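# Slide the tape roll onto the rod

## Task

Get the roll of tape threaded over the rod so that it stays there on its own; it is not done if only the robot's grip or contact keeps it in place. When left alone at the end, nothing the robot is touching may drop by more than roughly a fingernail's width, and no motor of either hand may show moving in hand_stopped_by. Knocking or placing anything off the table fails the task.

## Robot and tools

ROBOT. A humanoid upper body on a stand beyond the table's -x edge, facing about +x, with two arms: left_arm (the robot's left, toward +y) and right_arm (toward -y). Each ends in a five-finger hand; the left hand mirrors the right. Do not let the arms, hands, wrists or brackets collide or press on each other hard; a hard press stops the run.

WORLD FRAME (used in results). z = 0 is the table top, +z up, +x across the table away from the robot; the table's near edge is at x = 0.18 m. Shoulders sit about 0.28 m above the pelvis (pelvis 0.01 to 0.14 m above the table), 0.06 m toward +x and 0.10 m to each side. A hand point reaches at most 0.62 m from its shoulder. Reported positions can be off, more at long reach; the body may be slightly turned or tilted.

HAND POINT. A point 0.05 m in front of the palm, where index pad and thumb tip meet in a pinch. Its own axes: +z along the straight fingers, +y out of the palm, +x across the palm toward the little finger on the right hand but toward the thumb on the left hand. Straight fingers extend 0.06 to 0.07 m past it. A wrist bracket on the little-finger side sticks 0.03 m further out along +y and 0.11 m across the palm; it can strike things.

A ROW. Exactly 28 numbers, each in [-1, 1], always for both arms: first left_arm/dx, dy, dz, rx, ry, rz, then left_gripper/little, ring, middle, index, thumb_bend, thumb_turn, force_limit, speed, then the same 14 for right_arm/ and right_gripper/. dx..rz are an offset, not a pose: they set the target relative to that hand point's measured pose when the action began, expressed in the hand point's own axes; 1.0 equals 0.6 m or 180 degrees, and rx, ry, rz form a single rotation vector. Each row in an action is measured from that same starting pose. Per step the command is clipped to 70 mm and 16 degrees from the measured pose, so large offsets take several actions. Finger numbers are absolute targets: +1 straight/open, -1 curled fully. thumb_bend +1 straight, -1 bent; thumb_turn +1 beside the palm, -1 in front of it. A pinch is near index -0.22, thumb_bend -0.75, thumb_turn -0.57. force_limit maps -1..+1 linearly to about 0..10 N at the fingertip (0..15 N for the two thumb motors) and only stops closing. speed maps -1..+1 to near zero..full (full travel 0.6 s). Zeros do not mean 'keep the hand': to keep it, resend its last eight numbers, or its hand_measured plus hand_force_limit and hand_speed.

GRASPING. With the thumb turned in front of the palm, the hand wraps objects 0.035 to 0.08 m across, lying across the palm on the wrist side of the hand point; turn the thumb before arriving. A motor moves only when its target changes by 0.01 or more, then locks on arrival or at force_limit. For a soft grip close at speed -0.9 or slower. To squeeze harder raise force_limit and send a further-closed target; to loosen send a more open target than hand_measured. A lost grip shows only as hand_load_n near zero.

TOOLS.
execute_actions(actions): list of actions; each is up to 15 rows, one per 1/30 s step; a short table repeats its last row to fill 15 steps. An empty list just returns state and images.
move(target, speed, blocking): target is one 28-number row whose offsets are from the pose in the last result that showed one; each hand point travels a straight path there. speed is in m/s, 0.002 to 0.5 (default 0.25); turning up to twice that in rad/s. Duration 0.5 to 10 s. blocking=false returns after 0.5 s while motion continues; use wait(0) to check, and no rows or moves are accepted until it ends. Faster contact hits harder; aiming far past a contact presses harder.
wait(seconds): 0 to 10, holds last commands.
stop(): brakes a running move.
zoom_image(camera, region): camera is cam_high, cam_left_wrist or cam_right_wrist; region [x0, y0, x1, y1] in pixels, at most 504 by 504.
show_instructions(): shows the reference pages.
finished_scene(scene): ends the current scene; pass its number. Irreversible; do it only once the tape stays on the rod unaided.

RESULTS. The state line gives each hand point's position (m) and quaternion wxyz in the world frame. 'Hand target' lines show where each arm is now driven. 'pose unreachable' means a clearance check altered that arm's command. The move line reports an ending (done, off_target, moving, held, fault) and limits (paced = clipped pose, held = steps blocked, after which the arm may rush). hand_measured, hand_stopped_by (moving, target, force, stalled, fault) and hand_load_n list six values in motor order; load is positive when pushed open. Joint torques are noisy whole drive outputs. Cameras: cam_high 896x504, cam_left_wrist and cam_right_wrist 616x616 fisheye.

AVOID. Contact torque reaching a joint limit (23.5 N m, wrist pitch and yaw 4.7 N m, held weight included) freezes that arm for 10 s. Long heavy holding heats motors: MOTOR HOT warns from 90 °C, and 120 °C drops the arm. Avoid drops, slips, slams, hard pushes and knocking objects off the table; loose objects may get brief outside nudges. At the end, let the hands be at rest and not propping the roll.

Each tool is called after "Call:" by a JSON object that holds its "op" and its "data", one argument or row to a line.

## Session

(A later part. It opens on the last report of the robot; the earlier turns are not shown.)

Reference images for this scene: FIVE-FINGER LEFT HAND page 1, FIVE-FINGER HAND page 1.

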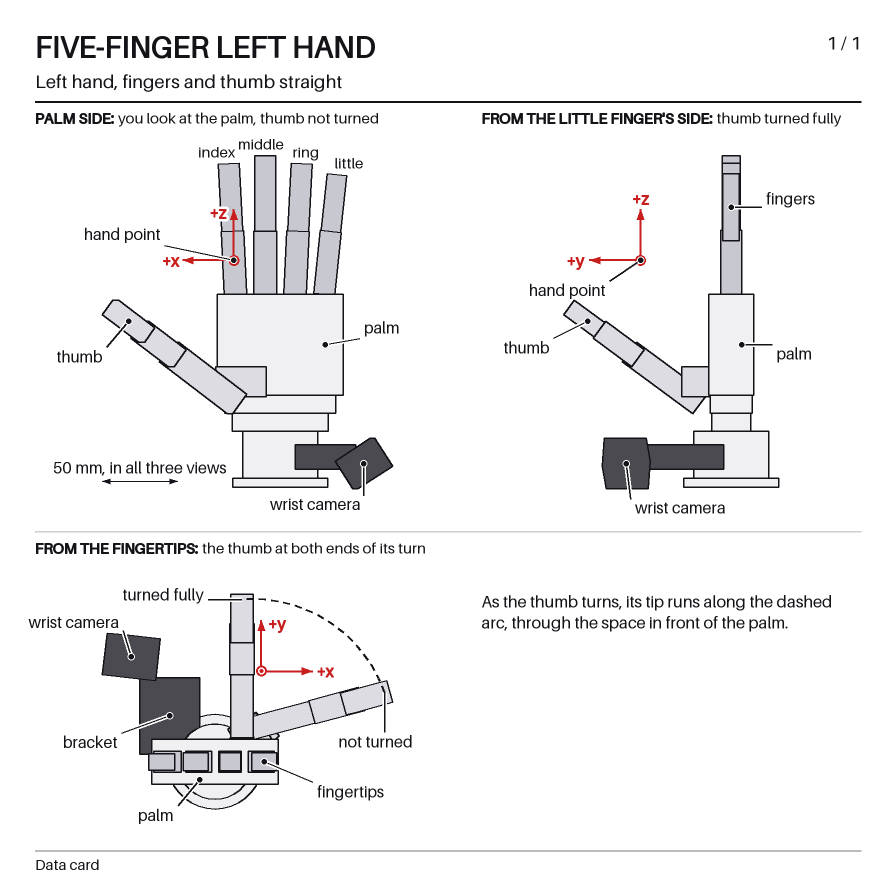

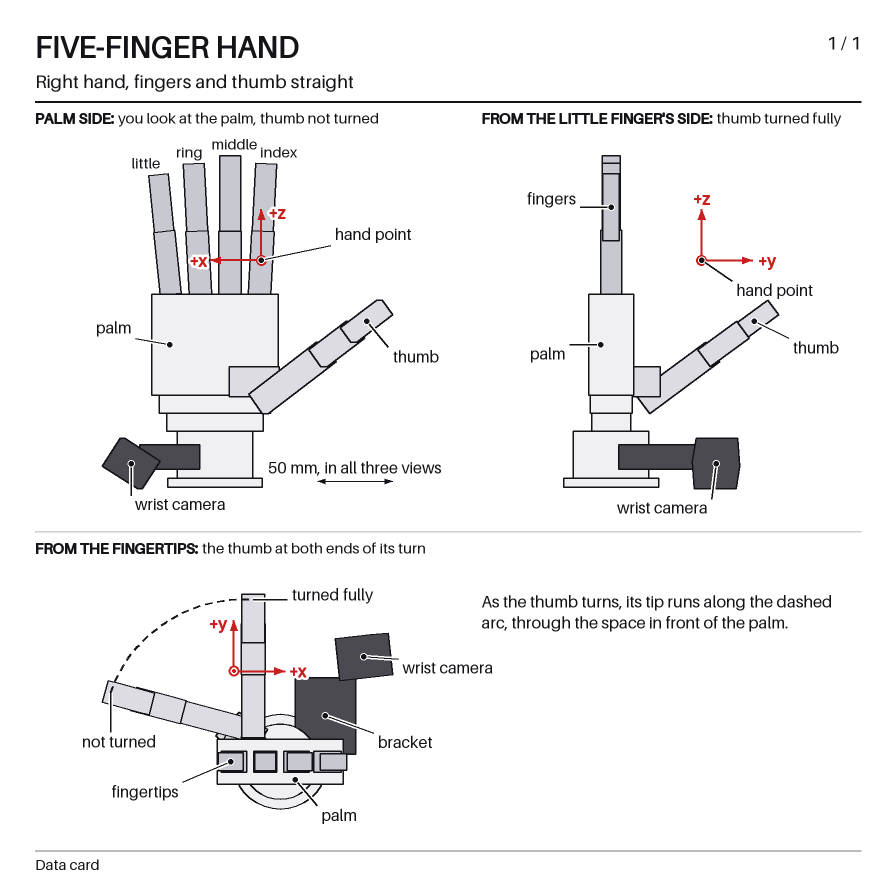

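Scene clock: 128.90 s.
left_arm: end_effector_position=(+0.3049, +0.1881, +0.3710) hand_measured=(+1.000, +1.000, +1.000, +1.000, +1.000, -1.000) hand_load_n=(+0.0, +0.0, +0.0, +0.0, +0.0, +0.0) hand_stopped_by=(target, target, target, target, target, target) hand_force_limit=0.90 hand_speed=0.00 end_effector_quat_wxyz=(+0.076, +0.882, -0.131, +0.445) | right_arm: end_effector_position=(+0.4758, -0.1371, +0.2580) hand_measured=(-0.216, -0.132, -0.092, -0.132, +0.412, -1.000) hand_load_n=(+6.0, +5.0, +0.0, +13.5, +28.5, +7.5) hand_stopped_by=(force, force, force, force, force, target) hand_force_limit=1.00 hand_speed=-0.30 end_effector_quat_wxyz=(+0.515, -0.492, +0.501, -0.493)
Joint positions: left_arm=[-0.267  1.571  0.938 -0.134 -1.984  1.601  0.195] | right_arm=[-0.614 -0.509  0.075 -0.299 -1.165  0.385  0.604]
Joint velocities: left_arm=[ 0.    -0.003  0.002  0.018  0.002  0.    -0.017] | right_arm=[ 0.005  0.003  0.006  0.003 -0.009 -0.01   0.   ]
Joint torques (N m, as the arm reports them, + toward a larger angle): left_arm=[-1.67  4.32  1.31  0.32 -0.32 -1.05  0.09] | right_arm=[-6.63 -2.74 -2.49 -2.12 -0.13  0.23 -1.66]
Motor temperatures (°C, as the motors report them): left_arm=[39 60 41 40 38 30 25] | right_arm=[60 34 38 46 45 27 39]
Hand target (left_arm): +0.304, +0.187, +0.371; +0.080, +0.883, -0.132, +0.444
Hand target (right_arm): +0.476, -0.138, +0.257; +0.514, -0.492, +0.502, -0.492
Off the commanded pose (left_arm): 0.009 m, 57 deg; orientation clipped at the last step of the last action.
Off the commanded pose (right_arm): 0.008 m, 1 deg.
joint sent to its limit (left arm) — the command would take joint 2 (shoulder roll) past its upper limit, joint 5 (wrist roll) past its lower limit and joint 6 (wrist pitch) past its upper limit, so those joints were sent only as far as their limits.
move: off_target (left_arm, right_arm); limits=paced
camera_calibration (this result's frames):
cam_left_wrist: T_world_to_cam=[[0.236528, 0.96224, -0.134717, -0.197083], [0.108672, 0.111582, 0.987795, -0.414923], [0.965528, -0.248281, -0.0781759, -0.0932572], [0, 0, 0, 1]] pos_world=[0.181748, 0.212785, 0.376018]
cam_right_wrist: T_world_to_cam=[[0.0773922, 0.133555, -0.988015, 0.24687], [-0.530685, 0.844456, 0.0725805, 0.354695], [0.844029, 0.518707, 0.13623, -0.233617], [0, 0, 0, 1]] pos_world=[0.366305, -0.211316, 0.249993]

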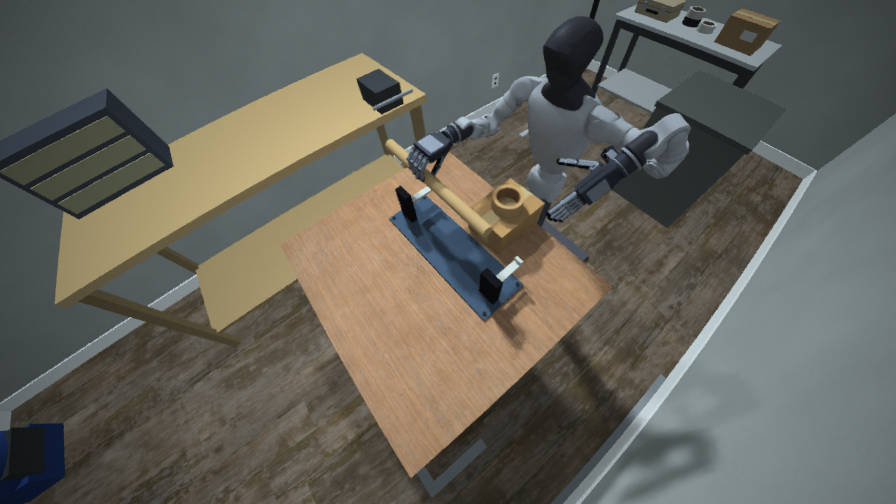

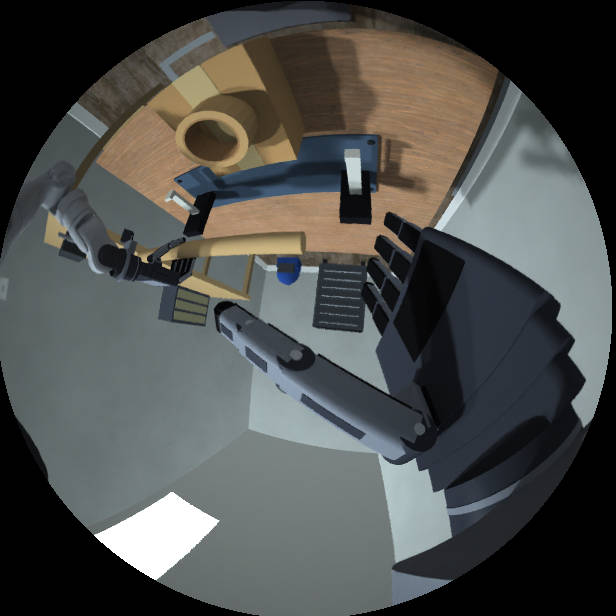

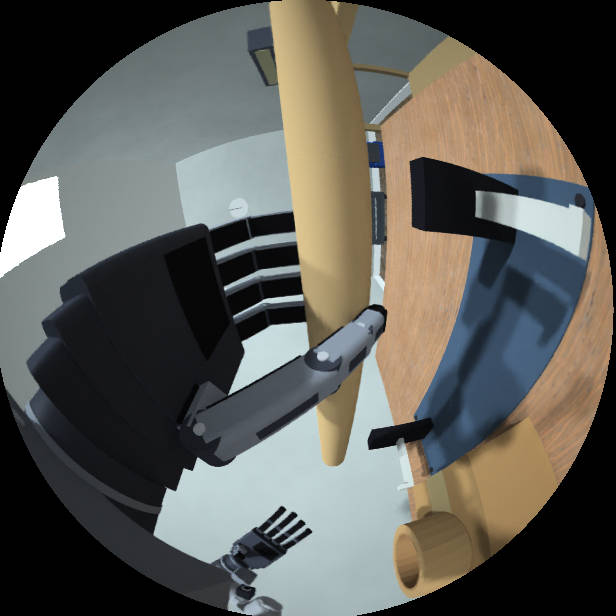

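Call:
{"op": "move", "data": {
  "target": [0,0,0,0,0,0.5,1,1,1,1,1,-1,0.9,0, 0,0,0,0,0,0,-1,-1,-1,-1,-1,-1,1,-0.3],
  "speed": 0.1
}}

Call:
{"op": "move", "data": {
  "target": [0,0,0,-0.22,0,0,1,1,1,1,1,-1,0.9,0, 0,0,0,0,0,0,-1,-1,-1,-1,-1,-1,1,-0.3],
  "speed": 0.1
}}

Scene clock: 148.23 s.
left_arm: end_effector_position=(+0.3051, +0.1781, +0.3691) hand_measured=(+1.000, +1.000, +1.000, +1.000, +1.000, -1.000) hand_load_n=(+0.0, +0.0, +0.0, +0.0, +0.0, +0.0) hand_stopped_by=(target, target, target, target, target, target) hand_force_limit=0.90 hand_speed=0.00 end_effector_quat_wxyz=(+0.252, -0.515, +0.729, -0.373) | right_arm: end_effector_position=(+0.4758, -0.1371, +0.2580) hand_measured=(-0.216, -0.132, -0.092, -0.132, +0.412, -1.000) hand_load_n=(+6.0, +5.0, +0.0, +13.5, +28.5, +7.5) hand_stopped_by=(force, force, force, force, force, target) hand_force_limit=1.00 hand_speed=-0.30 end_effector_quat_wxyz=(+0.515, -0.492, +0.501, -0.493)
Joint positions: left_arm=[-1.203  1.563 -0.071 -0.22  -0.142  0.256 -1.463] | right_arm=[-0.614 -0.509  0.075 -0.299 -1.165  0.385  0.604]
Joint velocities: left_arm=[-0.002  0.005 -0.025 -0.005  0.018 -0.002  0.   ] | right_arm=[-0.006 -0.003  0.008  0.     0.002  0.     0.   ]
Joint torques (N m, as the arm reports them, + toward a larger angle): left_arm=[-2.63  2.75  1.46  0.39  0.57 -0.21  0.51] | right_arm=[-7.33 -3.25 -1.91 -2.79  0.13  0.34 -1.59]
Motor temperatures (°C, as the motors report them): left_arm=[41 62 41 40 38 29 25] | right_arm=[61 36 39 46 45 27 40]
Hand target (left_arm): +0.306, +0.179, +0.369; +0.253, -0.515, +0.729, -0.372
Hand target (right_arm): +0.476, -0.137, +0.258; +0.515, -0.492, +0.501, -0.493
Off the commanded pose (left_arm): 0.010 m, 3 deg.
Off the commanded pose (right_arm): 0.000 m, 0 deg.
move: off_target (left_arm)
camera_calibration (this result's frames):
cam_left_wrist: T_world_to_cam=[[0.617972, -0.0725103, 0.782849, -0.458493], [-0.617304, -0.661386, 0.426033, 0.154555], [0.486873, -0.746532, -0.453479, 0.277213], [0, 0, 0, 1]] pos_world=[0.243776, 0.275923, 0.418795]
cam_right_wrist: T_world_to_cam=[[0.0774094, 0.133405, -0.988034, 0.246853], [-0.530876, 0.84435, 0.0724121, 0.354782], [0.843907, 0.518918, 0.136182, -0.233533], [0, 0, 0, 1]] pos_world=[0.366316, -0.211307, 0.250012]

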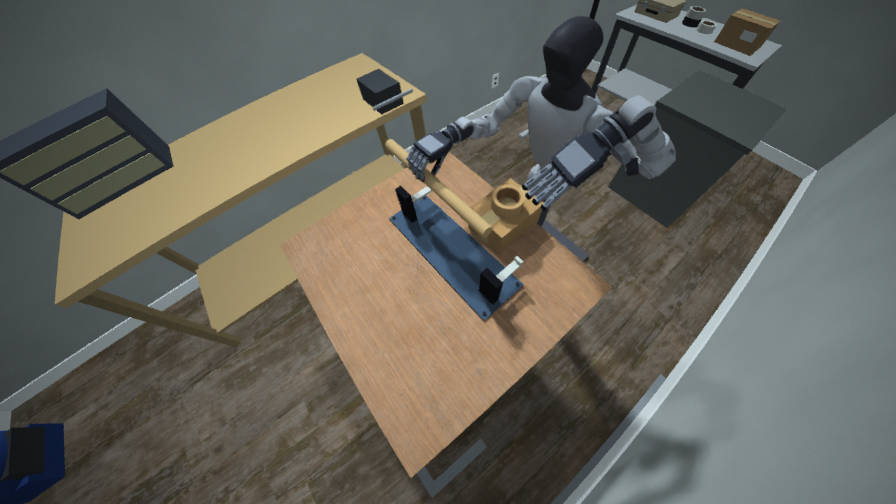

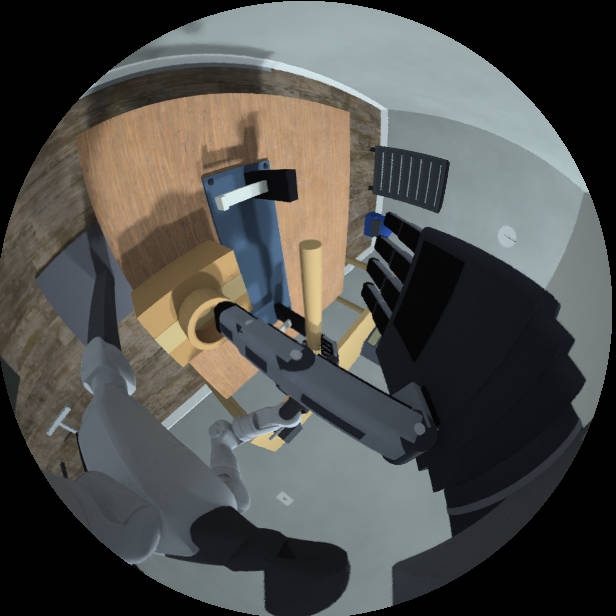

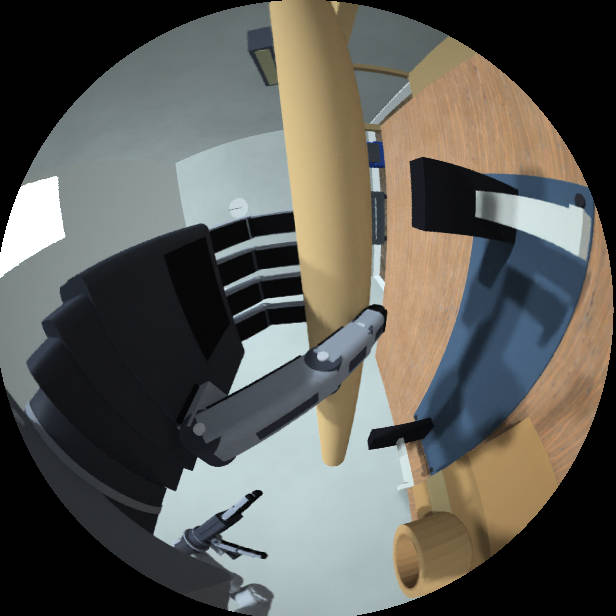

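Scene clock: 151.93 s.
left_arm: end_effector_position=(+0.3066, +0.1780, +0.3688) hand_measured=(+1.000, +1.000, +1.000, +1.000, +1.000, -1.000) hand_load_n=(+0.0, +0.0, +0.0, +0.0, +0.0, +0.0) hand_stopped_by=(target, target, target, target, target, target) hand_force_limit=0.90 hand_speed=0.00 end_effector_quat_wxyz=(+0.164, -0.551, +0.746, -0.335) | right_arm: end_effector_position=(+0.4758, -0.1371, +0.2580) hand_measured=(-0.216, -0.132, -0.092, -0.132, +0.412, -1.000) hand_load_n=(+6.0, +5.0, +0.0, +13.5, +28.5, +7.5) hand_stopped_by=(force, force, force, force, force, target) hand_force_limit=1.00 hand_speed=-0.30 end_effector_quat_wxyz=(+0.515, -0.492, +0.501, -0.493)
Joint positions: left_arm=[-1.616  1.489 -0.518  0.066 -0.188  0.189 -1.593] | right_arm=[-0.614 -0.509  0.075 -0.299 -1.165  0.385  0.604]
Joint velocities: left_arm=[-0.008  0.    -0.008  0.005  0.     0.     0.   ] | right_arm=[ 0.005  0.003  0.005 -0.005 -0.002  0.     0.   ]
Joint torques (N m, as the arm reports them, + toward a larger angle): left_arm=[-3.03  1.6   1.45  0.22 -0.14 -0.2   0.41] | right_arm=[-7.51 -2.55 -2.31 -2.64  0.18  0.27 -1.57]
Motor temperatures (°C, as the motors report them): left_arm=[41 61 41 40 38 28 25] | right_arm=[61 36 39 46 45 27 40]
Hand target (left_arm): +0.306, +0.177, +0.369; +0.161, -0.550, +0.748, -0.335
Hand target (right_arm): +0.476, -0.137, +0.258; +0.515, -0.492, +0.501, -0.493
Off the commanded pose (left_arm): 0.002 m, 30 deg; orientation clipped at the last step of the last action.
Off the commanded pose (right_arm): 0.000 m, 0 deg.
joint sent to its limit (left arm) — the command would take joint 1 (shoulder pitch) past its lower limit and joint 7 (wrist yaw) past its lower limit, so those joints were sent only as far as their limits.
move: off_target (left_arm); limits=paced
camera_calibration (this result's frames):
cam_left_wrist: T_world_to_cam=[[0.762575, -0.0506939, 0.64491, -0.456531], [-0.522796, -0.635451, 0.568231, 0.0695247], [0.381003, -0.770476, -0.511082, 0.334276], [0, 0, 0, 1]] pos_world=[0.257127, 0.278588, 0.425758]
cam_right_wrist: T_world_to_cam=[[0.0774093, 0.133405, -0.988034, 0.246853], [-0.530876, 0.84435, 0.0724121, 0.354782], [0.843907, 0.518918, 0.136182, -0.233533], [0, 0, 0, 1]] pos_world=[0.366316, -0.211307, 0.250012]

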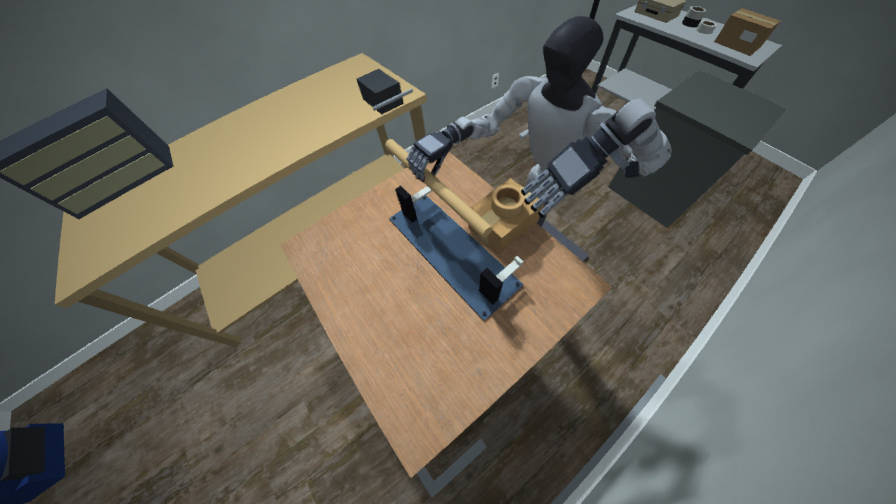

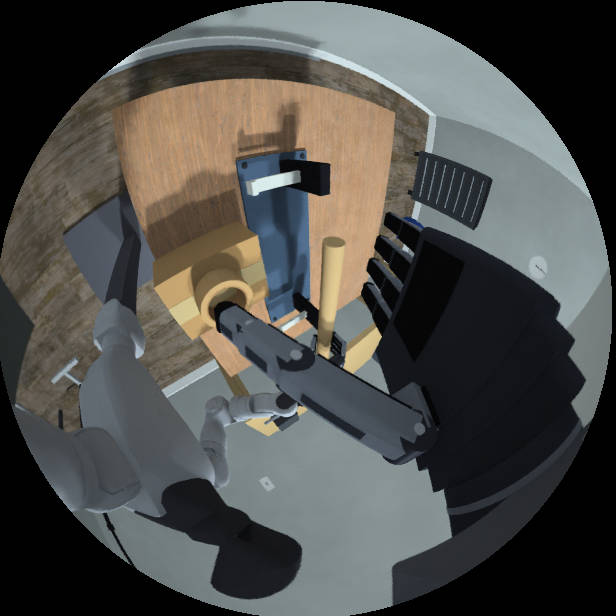

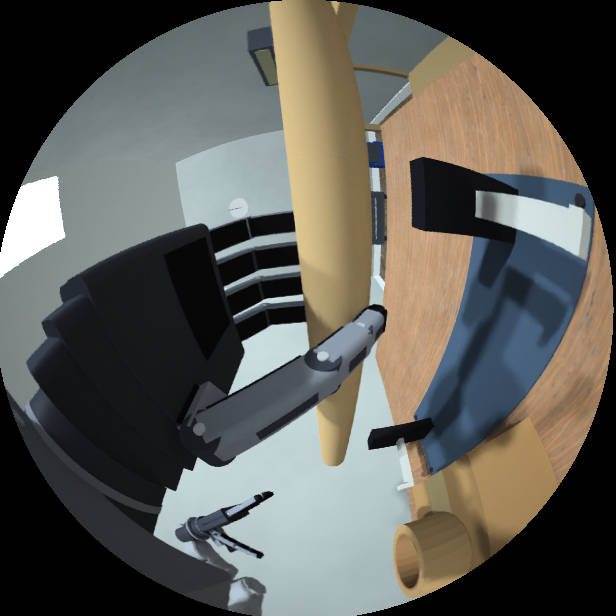

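Call:
{"op": "move", "data": {
  "target": [0.173,0.103,0.183,0,0,0,1,1,1,1,1,-1,0.9,0, 0,0,0,0,0,0,-1,-1,-1,-1,-1,-1,1,-0.3],
  "speed": 0.08
}}

Scene clock: 162.70 s.
left_arm: end_effector_position=(+0.2930, +0.0587, +0.2573) hand_measured=(+1.000, +1.000, +1.000, +1.000, +1.000, -1.000) hand_load_n=(+0.0, +0.0, +0.0, +0.0, +0.0, +0.0) hand_stopped_by=(target, target, target, target, target, target) hand_force_limit=0.90 hand_speed=0.00 end_effector_quat_wxyz=(+0.157, -0.558, +0.745, -0.330) | right_arm: end_effector_position=(+0.4758, -0.1371, +0.2580) hand_measured=(-0.216, -0.132, -0.092, -0.132, +0.412, -1.000) hand_load_n=(+6.0, +5.0, +0.0, +13.5, +28.5, +7.5) hand_stopped_by=(force, force, force, force, force, target) hand_force_limit=1.00 hand_speed=-0.30 end_effector_quat_wxyz=(+0.515, -0.492, +0.501, -0.493)
Joint positions: left_arm=[-1.492  1.209 -0.764 -0.76  -0.091  1.104 -1.149] | right_arm=[-0.614 -0.509  0.075 -0.299 -1.165  0.385  0.604]
Joint velocities: left_arm=[-0.006  0.003  0.008 -0.003 -0.005  0.003  0.005] | right_arm=[-0.002 -0.003  0.003  0.     0.005  0.     0.   ]
Joint torques (N m, as the arm reports them, + toward a larger angle): left_arm=[-3.32  1.64  1.62  0.08  1.35 -0.04  0.55] | right_arm=[-7.3  -3.41 -1.81 -2.4   0.13  0.36 -1.56]
Motor temperatures (°C, as the motors report them): left_arm=[43 59 41 40 38 28 25] | right_arm=[62 36 39 46 45 27 40]
Hand target (left_arm): +0.294, +0.059, +0.258; +0.160, -0.557, +0.745, -0.331
Hand target (right_arm): +0.476, -0.137, +0.258; +0.515, -0.492, +0.501, -0.493
Off the commanded pose (left_arm): 0.004 m, 1 deg.
Off the commanded pose (right_arm): 0.000 m, 0 deg.
move: off_target (left_arm)
camera_calibration (this result's frames):
cam_left_wrist: T_world_to_cam=[[0.775958, -0.0429201, 0.629323, -0.380694], [-0.506243, -0.637561, 0.580718, 0.0420428], [0.376307, -0.769203, -0.516448, 0.193216], [0, 0, 0, 1]] pos_world=[0.243978, 0.159088, 0.31495]
cam_right_wrist: T_world_to_cam=[[0.0774095, 0.133405, -0.988034, 0.246853], [-0.530876, 0.84435, 0.0724119, 0.354782], [0.843907, 0.518918, 0.136182, -0.233533], [0, 0, 0, 1]] pos_world=[0.366316, -0.211307, 0.250012]

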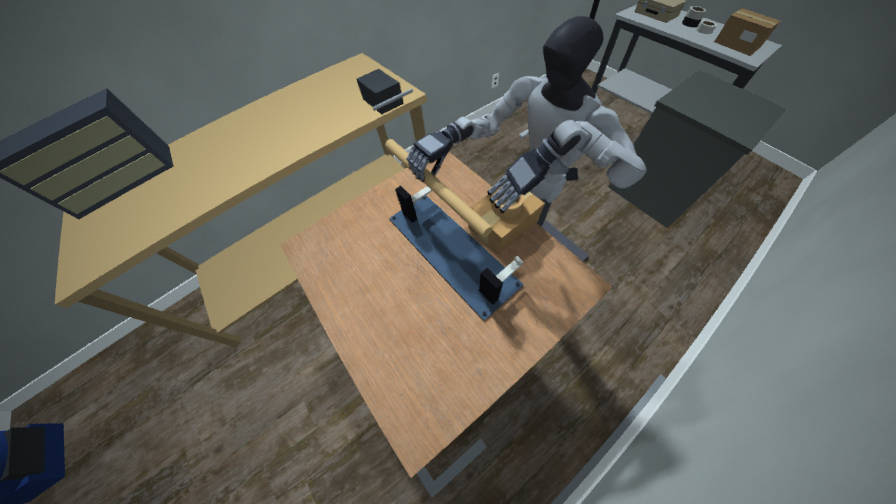

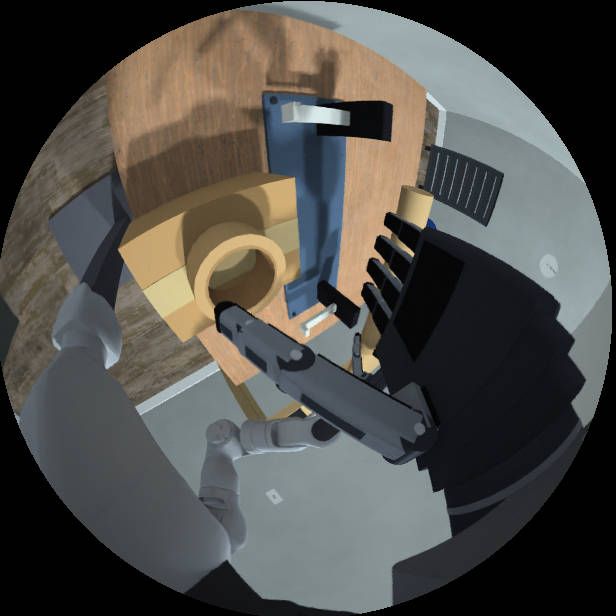

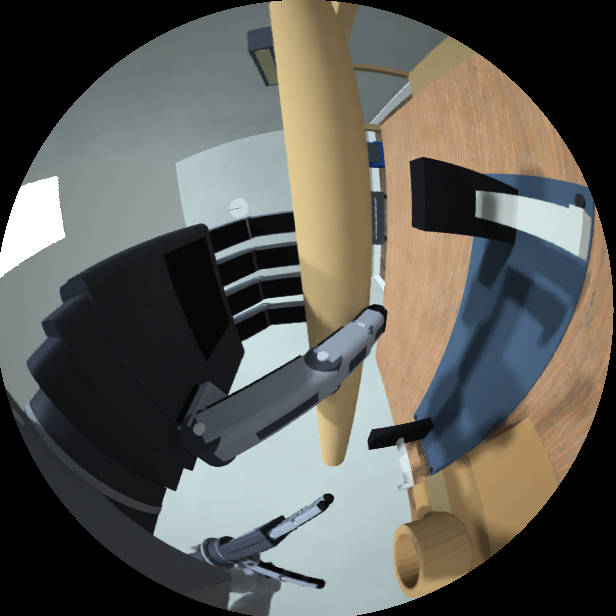

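Call:
{"op": "move", "data": {
  "target": [0.002,-0.058,0.055,0,0,0,0.5,0.5,0.5,0.5,1,-1,0.9,0, 0,0,0,0,0,0,-1,-1,-1,-1,-1,-1,1,-0.3],
  "speed": 0.05
}}

Call:
{"op": "move", "data": {
  "target": [-0.012,0.07,0.072,0,0,0,0.5,0.5,0.5,0.5,1,-1,0.9,0, 0,0,0,0,0,0,-1,-1,-1,-1,-1,-1,1,-0.3],
  "speed": 0.04
}}

Scene clock: 173.80 s.
left_arm: end_effector_position=(+0.3364, +0.0417, +0.2554) hand_measured=(+0.500, +0.500, +0.500, +0.500, +1.000, -1.000) hand_load_n=(+0.0, +0.0, +0.0, +0.0, +0.0, +0.0) hand_stopped_by=(target, target, target, target, target, target) hand_force_limit=0.90 hand_speed=0.00 end_effector_quat_wxyz=(+0.153, -0.560, +0.745, -0.329) | right_arm: end_effector_position=(+0.4758, -0.1371, +0.2580) hand_measured=(-0.216, -0.132, -0.092, -0.132, +0.412, -1.000) hand_load_n=(+6.0, +5.0, +0.0, +13.5, +28.5, +7.5) hand_stopped_by=(force, force, force, force, force, target) hand_force_limit=1.00 hand_speed=-0.30 end_effector_quat_wxyz=(+0.515, -0.492, +0.501, -0.493)
Joint positions: left_arm=[-1.573  1.045 -0.894 -0.444 -0.017  0.948 -1.13 ] | right_arm=[-0.614 -0.509  0.075 -0.299 -1.165  0.385  0.604]
Joint velocities: left_arm=[-0.002 -0.009 -0.005  0.005 -0.008 -0.001  0.   ] | right_arm=[ 0.    -0.008  0.015 -0.002  0.005  0.     0.   ]
Joint torques (N m, as the arm reports them, + toward a larger angle): left_arm=[-3.93  1.58  1.88  0.14  1.21 -0.31  0.54] | right_arm=[-7.71 -3.07 -1.83 -2.38  0.12  0.24 -1.48]
Motor temperatures (°C, as the motors report them): left_arm=[45 58 41 40 38 27 25] | right_arm=[62 36 39 46 45 27 40]
Hand target (left_arm): +0.338, +0.042, +0.256; +0.156, -0.558, +0.745, -0.330
Hand target (right_arm): +0.476, -0.137, +0.258; +0.515, -0.492, +0.501, -0.493
Off the commanded pose (left_arm): 0.002 m, 1 deg.
Off the commanded pose (right_arm): 0.000 m, 0 deg.
move: done
camera_calibration (this result's frames):
cam_left_wrist: T_world_to_cam=[[0.780999, -0.0401848, 0.623239, -0.414191], [-0.50162, -0.634848, 0.587661, 0.0508212], [0.372047, -0.771591, -0.515973, 0.164258], [0, 0, 0, 1]] pos_world=[0.287863, 0.14236, 0.313027]
cam_right_wrist: T_world_to_cam=[[0.0774094, 0.133405, -0.988034, 0.246853], [-0.530876, 0.84435, 0.0724119, 0.354782], [0.843907, 0.518918, 0.136182, -0.233533], [0, 0, 0, 1]] pos_world=[0.366316, -0.211307, 0.250012]

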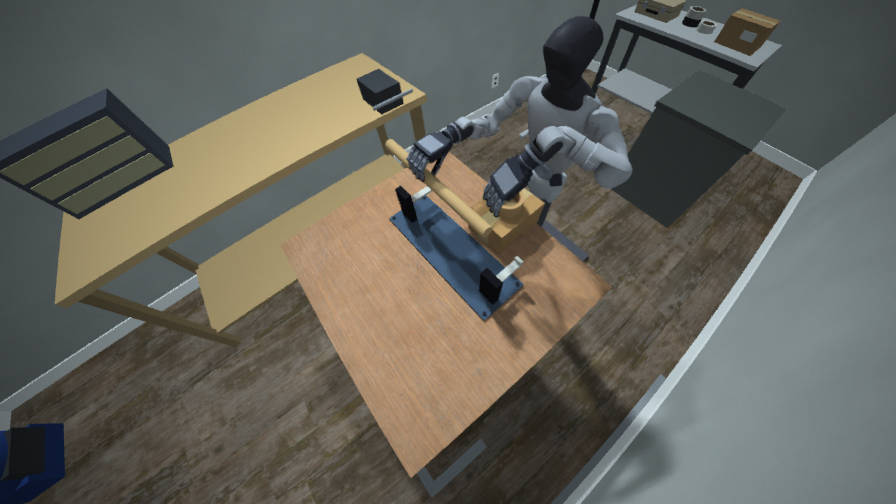

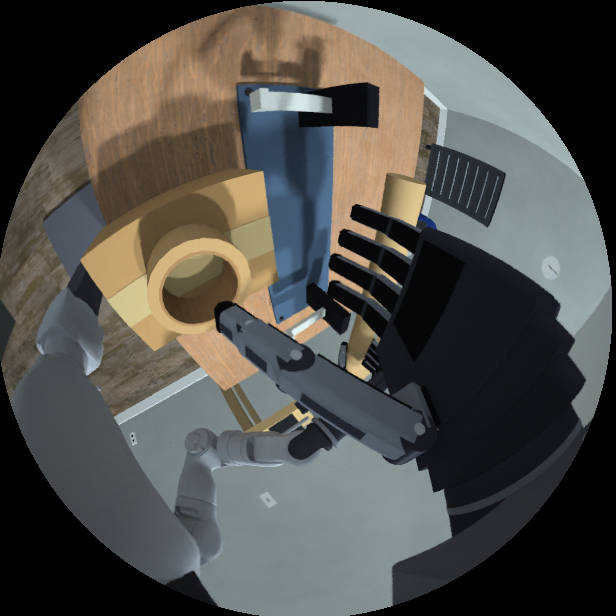

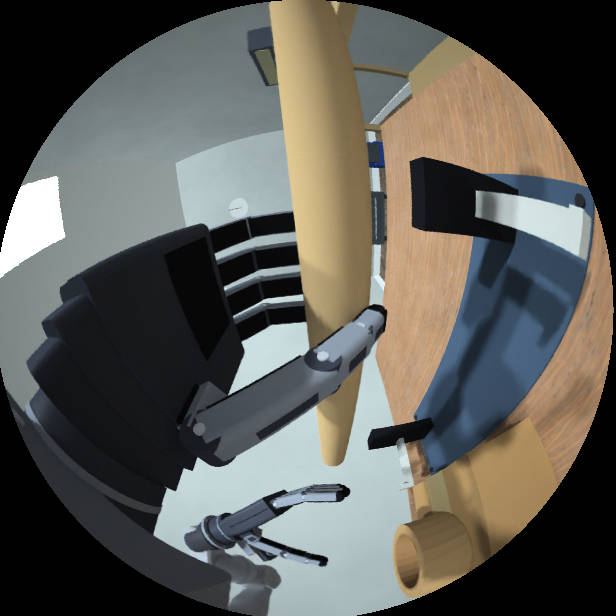

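Scene clock: 175.60 s.
left_arm: end_effector_position=(+0.3338, +0.0426, +0.1957) hand_measured=(+0.500, +0.500, +0.500, +0.500, +1.000, -1.000) hand_load_n=(+0.0, +0.0, +0.0, +0.0, +0.0, +0.0) hand_stopped_by=(target, target, target, target, target, target) hand_force_limit=0.90 hand_speed=0.00 end_effector_quat_wxyz=(+0.150, -0.565, +0.741, -0.330) | right_arm: end_effector_position=(+0.4758, -0.1371, +0.2580) hand_measured=(-0.216, -0.132, -0.092, -0.132, +0.412, -1.000) hand_load_n=(+6.0, +5.0, +0.0, +13.5, +28.5, +7.5) hand_stopped_by=(force, force, force, force, force, target) hand_force_limit=1.00 hand_speed=-0.30 end_effector_quat_wxyz=(+0.515, -0.492, +0.501, -0.493)
Joint positions: left_arm=[-1.359  1.032 -0.953 -0.528  0.011  0.96  -0.91 ] | right_arm=[-0.614 -0.509  0.075 -0.299 -1.165  0.385  0.604]
Joint velocities: left_arm=[-0.009 -0.005  0.005 -0.002  0.017  0.     0.006] | right_arm=[-0.018 -0.002  0.005 -0.008  0.003  0.     0.   ]
Joint torques (N m, as the arm reports them, + toward a larger angle): left_arm=[-3.69  1.78  1.96 -0.47  1.18 -0.26  0.53] | right_arm=[-7.23 -3.   -1.97 -2.22 -0.14  0.23 -1.5 ]
Motor temperatures (°C, as the motors report them): left_arm=[45 58 41 40 38 27 25] | right_arm=[62 37 39 46 45 27 40]
Hand target (left_arm): +0.334, +0.042, +0.196; +0.152, -0.562, +0.742, -0.331
Hand target (right_arm): +0.476, -0.137, +0.258; +0.515, -0.492, +0.501, -0.493
Off the commanded pose (left_arm): 0.002 m, 1 deg.
Off the commanded pose (right_arm): 0.000 m, 0 deg.
move: done
camera_calibration (this result's frames):
cam_left_wrist: T_world_to_cam=[[0.784568, -0.0265769, 0.619473, -0.375935], [-0.491783, -0.635147, 0.595598, 0.0803629], [0.377627, -0.771934, -0.511386, 0.132378], [0, 0, 0, 1]] pos_world=[0.284478, 0.143238, 0.252714]
cam_right_wrist: T_world_to_cam=[[0.0774094, 0.133405, -0.988034, 0.246853], [-0.530876, 0.84435, 0.0724119, 0.354782], [0.843907, 0.518918, 0.136182, -0.233533], [0, 0, 0, 1]] pos_world=[0.366316, -0.211307, 0.250012]

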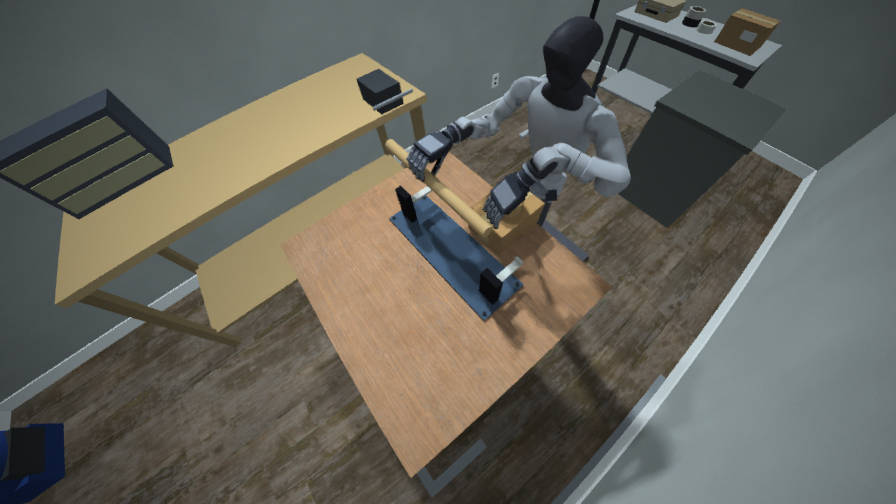

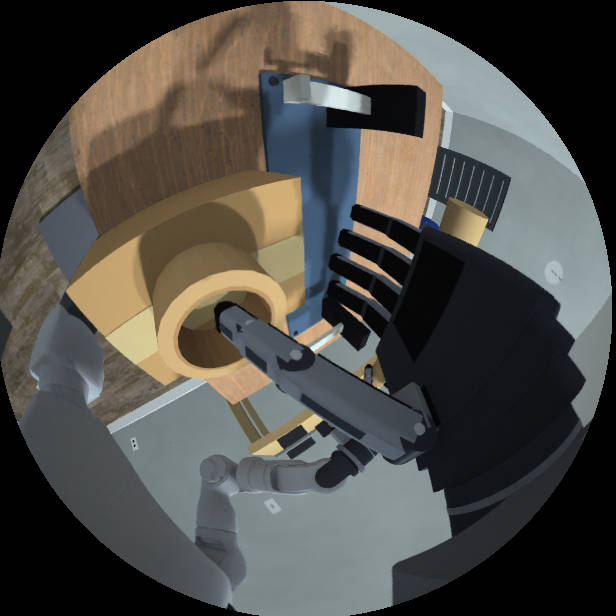

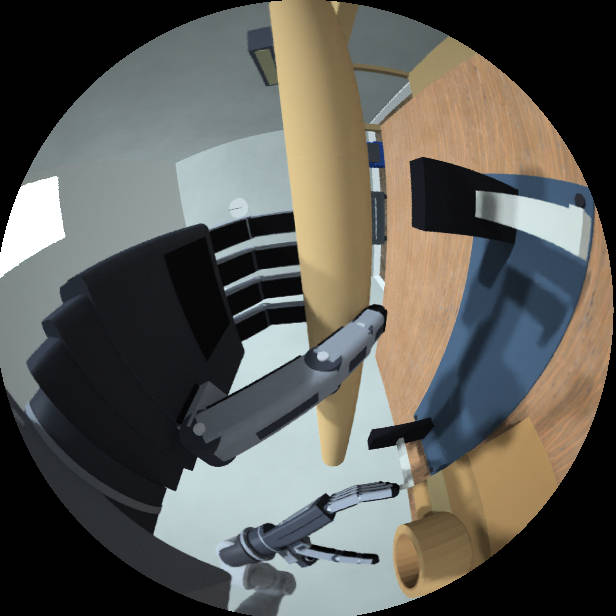

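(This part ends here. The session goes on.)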